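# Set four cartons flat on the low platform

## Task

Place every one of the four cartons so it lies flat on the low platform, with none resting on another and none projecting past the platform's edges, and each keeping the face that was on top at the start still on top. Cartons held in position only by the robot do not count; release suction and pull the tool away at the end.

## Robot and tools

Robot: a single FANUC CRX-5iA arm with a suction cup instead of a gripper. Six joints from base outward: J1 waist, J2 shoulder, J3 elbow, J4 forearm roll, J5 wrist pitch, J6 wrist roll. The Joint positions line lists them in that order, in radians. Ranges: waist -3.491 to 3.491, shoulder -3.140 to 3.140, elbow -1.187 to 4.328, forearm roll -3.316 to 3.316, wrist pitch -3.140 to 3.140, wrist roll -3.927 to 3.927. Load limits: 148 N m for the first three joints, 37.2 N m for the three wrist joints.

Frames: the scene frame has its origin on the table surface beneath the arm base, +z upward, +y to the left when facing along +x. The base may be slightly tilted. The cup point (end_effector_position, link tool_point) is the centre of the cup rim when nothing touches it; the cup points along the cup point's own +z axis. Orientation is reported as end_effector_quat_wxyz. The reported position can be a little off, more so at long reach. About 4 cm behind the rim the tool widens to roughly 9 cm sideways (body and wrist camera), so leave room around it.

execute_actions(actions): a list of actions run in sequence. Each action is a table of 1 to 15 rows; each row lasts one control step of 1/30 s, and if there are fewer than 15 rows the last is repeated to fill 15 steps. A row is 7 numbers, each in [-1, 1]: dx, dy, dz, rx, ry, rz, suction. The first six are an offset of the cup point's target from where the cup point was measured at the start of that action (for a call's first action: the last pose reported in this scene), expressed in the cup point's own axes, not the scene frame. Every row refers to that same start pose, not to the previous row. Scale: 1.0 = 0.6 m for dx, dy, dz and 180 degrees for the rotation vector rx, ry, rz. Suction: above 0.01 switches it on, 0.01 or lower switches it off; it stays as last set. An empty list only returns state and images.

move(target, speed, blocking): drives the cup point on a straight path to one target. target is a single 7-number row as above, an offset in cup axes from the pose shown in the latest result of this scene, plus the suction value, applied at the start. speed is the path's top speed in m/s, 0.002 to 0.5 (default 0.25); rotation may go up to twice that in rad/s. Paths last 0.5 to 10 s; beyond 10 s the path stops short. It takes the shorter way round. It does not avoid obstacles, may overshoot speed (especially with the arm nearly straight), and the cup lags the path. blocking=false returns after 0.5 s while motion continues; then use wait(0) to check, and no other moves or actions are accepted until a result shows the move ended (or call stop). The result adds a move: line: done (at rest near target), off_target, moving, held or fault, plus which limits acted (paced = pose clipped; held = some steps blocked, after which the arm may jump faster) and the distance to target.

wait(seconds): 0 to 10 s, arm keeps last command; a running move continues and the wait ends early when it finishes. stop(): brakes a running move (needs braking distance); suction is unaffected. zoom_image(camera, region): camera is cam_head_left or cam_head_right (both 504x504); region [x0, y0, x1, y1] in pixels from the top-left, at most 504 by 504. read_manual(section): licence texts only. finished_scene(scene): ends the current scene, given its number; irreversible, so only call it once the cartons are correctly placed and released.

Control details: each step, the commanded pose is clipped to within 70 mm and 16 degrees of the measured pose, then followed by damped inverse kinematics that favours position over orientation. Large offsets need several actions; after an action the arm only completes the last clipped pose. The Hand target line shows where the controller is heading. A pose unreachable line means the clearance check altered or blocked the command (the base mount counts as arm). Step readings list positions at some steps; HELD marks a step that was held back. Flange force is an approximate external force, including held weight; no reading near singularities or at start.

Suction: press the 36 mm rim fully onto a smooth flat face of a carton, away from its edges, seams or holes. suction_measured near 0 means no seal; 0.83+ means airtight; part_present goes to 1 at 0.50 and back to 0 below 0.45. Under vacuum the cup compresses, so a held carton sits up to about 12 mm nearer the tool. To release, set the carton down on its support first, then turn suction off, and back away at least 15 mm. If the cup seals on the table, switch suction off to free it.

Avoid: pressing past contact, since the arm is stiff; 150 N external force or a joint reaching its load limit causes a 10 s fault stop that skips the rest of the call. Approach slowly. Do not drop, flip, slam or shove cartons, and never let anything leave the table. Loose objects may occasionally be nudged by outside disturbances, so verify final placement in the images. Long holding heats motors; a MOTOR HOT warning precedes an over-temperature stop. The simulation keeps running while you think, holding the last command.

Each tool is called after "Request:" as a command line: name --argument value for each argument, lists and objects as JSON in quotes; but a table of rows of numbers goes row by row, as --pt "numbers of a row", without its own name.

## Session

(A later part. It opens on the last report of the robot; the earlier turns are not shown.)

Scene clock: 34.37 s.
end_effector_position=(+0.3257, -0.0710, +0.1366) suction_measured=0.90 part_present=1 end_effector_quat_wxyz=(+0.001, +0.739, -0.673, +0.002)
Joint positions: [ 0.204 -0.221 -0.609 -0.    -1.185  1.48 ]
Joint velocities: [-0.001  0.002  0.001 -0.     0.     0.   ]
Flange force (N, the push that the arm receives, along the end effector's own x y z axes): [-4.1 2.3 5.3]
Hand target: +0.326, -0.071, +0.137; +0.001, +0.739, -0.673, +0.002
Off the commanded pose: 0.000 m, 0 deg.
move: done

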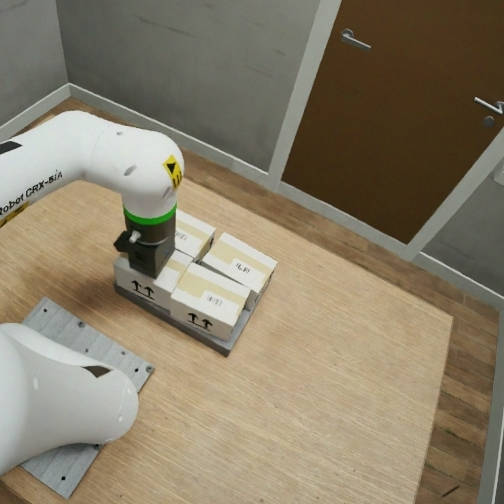

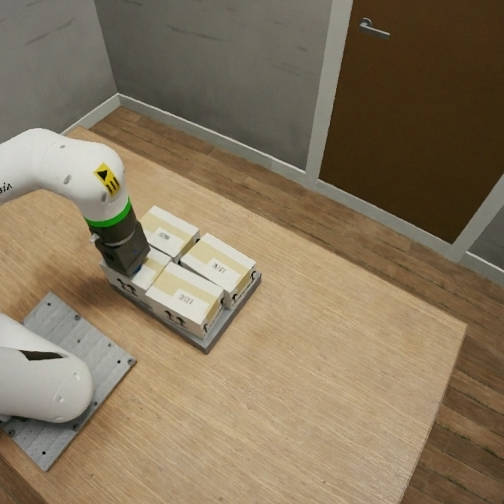

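Request:
move --target '[0.005,0,0.004,0,0,0,1]' --speed 0.008

Request:
execute_actions --actions '[[[0,0,0,0,0,0,0]],[[0,0,0,0,0,0,0]]]'

Request:
move --target '[0,0,-0.2,0,0,0,0]' --speed 0.12

Request:
move --target '[-0.4,-0.1,-0.1,0,0,0,0]'

Request:
zoom_image --camera "cam_head_left" --region '[70, 170, 310, 390]'

Request:
zoom_image --camera "cam_head_right" --region '[70, 170, 290, 390]'

Scene clock: 35.67 s.
end_effector_position=(+0.3260, -0.0740, +0.1342) suction_measured=0.90 part_present=1 end_effector_quat_wxyz=(+0.001, +0.739, -0.673, +0.002)
Joint positions: [ 0.195 -0.216 -0.61  -0.    -1.178  1.49 ]
Joint velocities: [-0.001  0.001 -0.002 -0.     0.001  0.   ]
Flange force (N, the push that the arm receives, along the end effector's own x y z axes): [-3.2 -1.0 4.9]
Hand target: +0.326, -0.074, +0.134; +0.001, +0.739, -0.673, +0.002
Off the commanded pose: 0.000 m, 0 deg.
move: done

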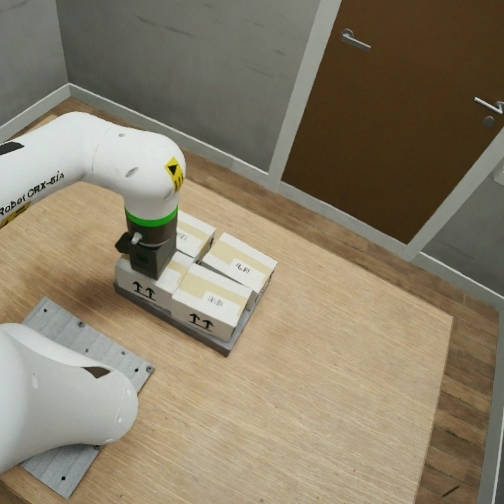

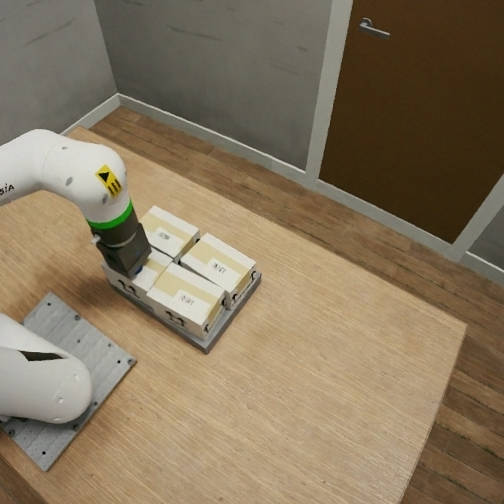

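Scene clock: 36.67 s.
end_effector_position=(+0.3260, -0.0740, +0.1343) suction_measured=0.00 part_present=0 end_effector_quat_wxyz=(+0.001, +0.739, -0.673, +0.003)
Joint positions: [ 0.195 -0.216 -0.61  -0.    -1.178  1.49 ]
Joint velocities: [ 0.     0.001  0.001 -0.     0.    -0.   ]
Flange force (N, the push that the arm receives, along the end effector's own x y z axes): [-1.1 0.3 -7.4]
Flange force at the end of the 1st action (N, along the end effector's axes at the end of the call): [-1.7 1.3 -8.0]
Hand target: +0.326, -0.074, +0.134; +0.001, +0.739, -0.673, +0.003
Off the commanded pose: 0.000 m, 0 deg.
Step readings (end_effector_position; steps 1 to 15: 1st action; 16 to 30: 2nd action):
0: (+0.3260, -0.0740, +0.1342)
1: (+0.3260, -0.0740, +0.1342)
2: (+0.3260, -0.0740, +0.1342)
4: (+0.3260, -0.0740, +0.1343)
8: (+0.3260, -0.0740, +0.1343)
15: (+0.3260, -0.0740, +0.1343)
16: (+0.3260, -0.0740, +0.1343)
17: (+0.3260, -0.0740, +0.1343)
19: (+0.3260, -0.0740, +0.1343)
23: (+0.3260, -0.0740, +0.1343)
30: end_effector_position above

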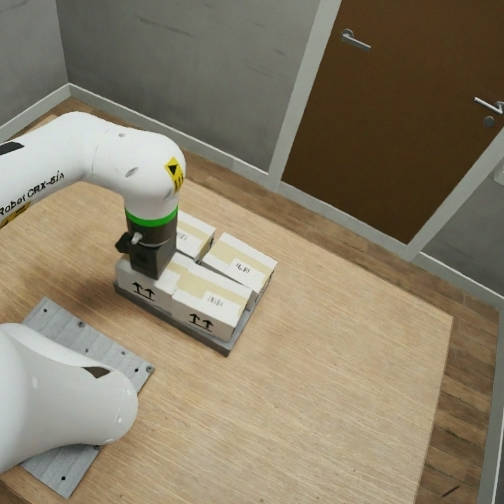

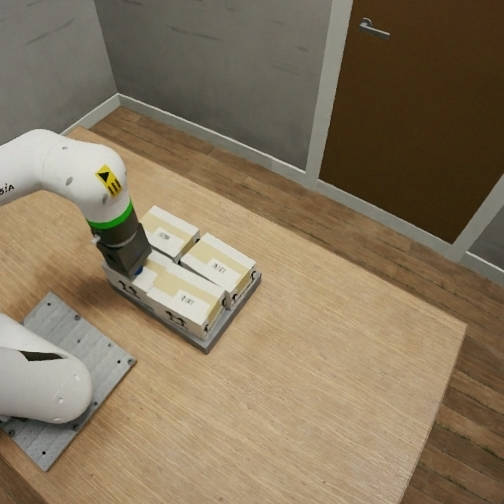

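Scene clock: 38.00 s.
end_effector_position=(+0.3256, -0.0735, +0.2543) suction_measured=0.00 part_present=0 end_effector_quat_wxyz=(+0.001, +0.739, -0.673, +0.003)
Joint positions: [ 0.195 -0.295 -0.381  0.    -1.486  1.49 ]
Joint velocities: [-0.    -0.001  0.003 -0.002 -0.    -0.   ]
Flange force (N, the push that the arm receives, along the end effector's own x y z axes): [0.7 0.3 0.5]
Hand target: +0.326, -0.073, +0.254; +0.001, +0.739, -0.673, +0.002
Off the commanded pose: 0.000 m, 0 deg.
move: done

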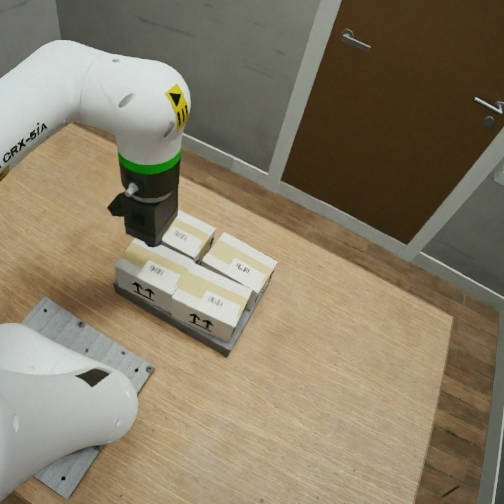

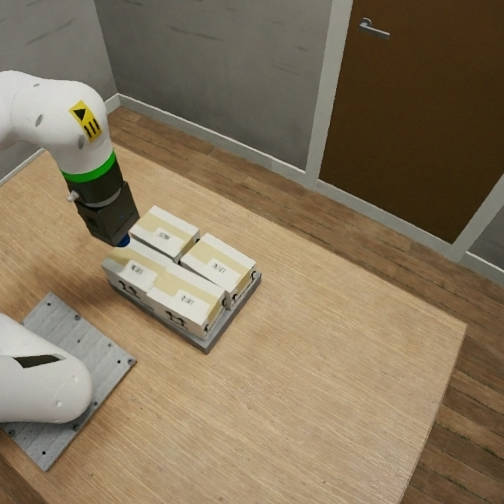

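Scene clock: 39.43 s.
end_effector_position=(+0.3628, +0.1711, +0.3133) suction_measured=0.00 part_present=0 end_effector_quat_wxyz=(+0.001, +0.739, -0.673, +0.003)
Joint positions: [ 0.787 -0.12  -0.102  0.    -1.591  0.898]
Joint velocities: [ 0.001 -0.    -0.    -0.     0.001 -0.   ]
Flange force (N, the push that the arm receives, along the end effector's own x y z axes): [-3.7 2.1 1.2]
Hand target: +0.363, +0.171, +0.313; +0.001, +0.739, -0.673, +0.003
Off the commanded pose: 0.000 m, 0 deg.
move: done

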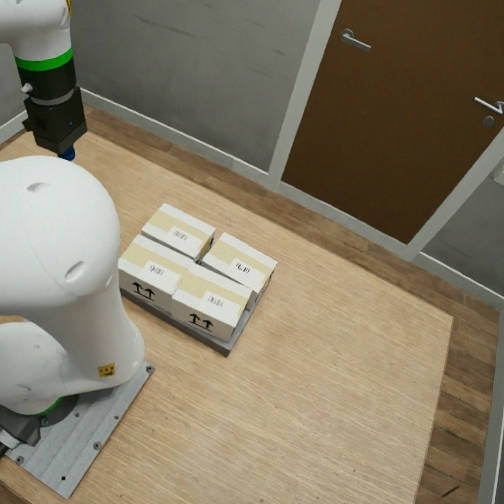

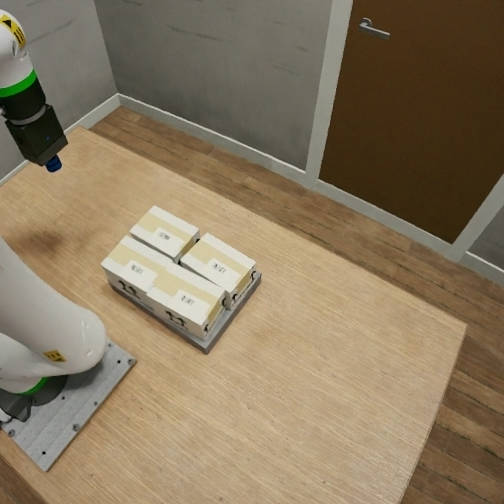

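Region (70, 170, 310, 390) of cam_head_left's 504x504 image, scaled by 2.100, with more detail than that image has; it fills the top 462 rows of this view, and the rest is white.

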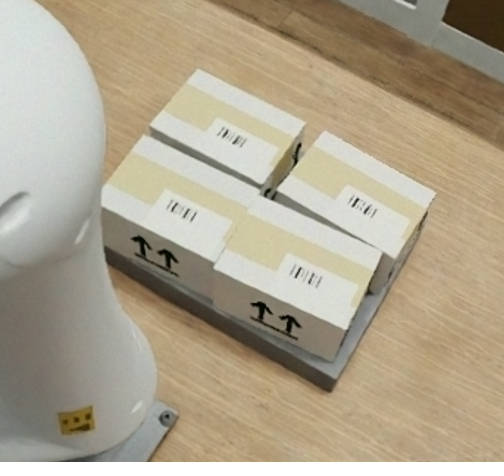

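Region (70, 170, 290, 390) of cam_head_right's 504x504 image, scaled by 2.291, with more detail than that image has.

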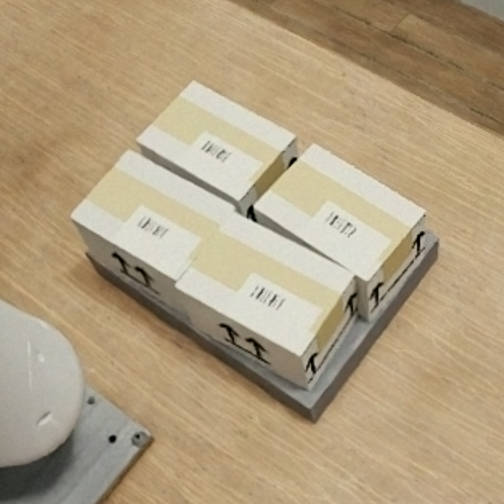

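Looks fine.

Request:
finished_scene --scene 2

The scene is finished: the task was done.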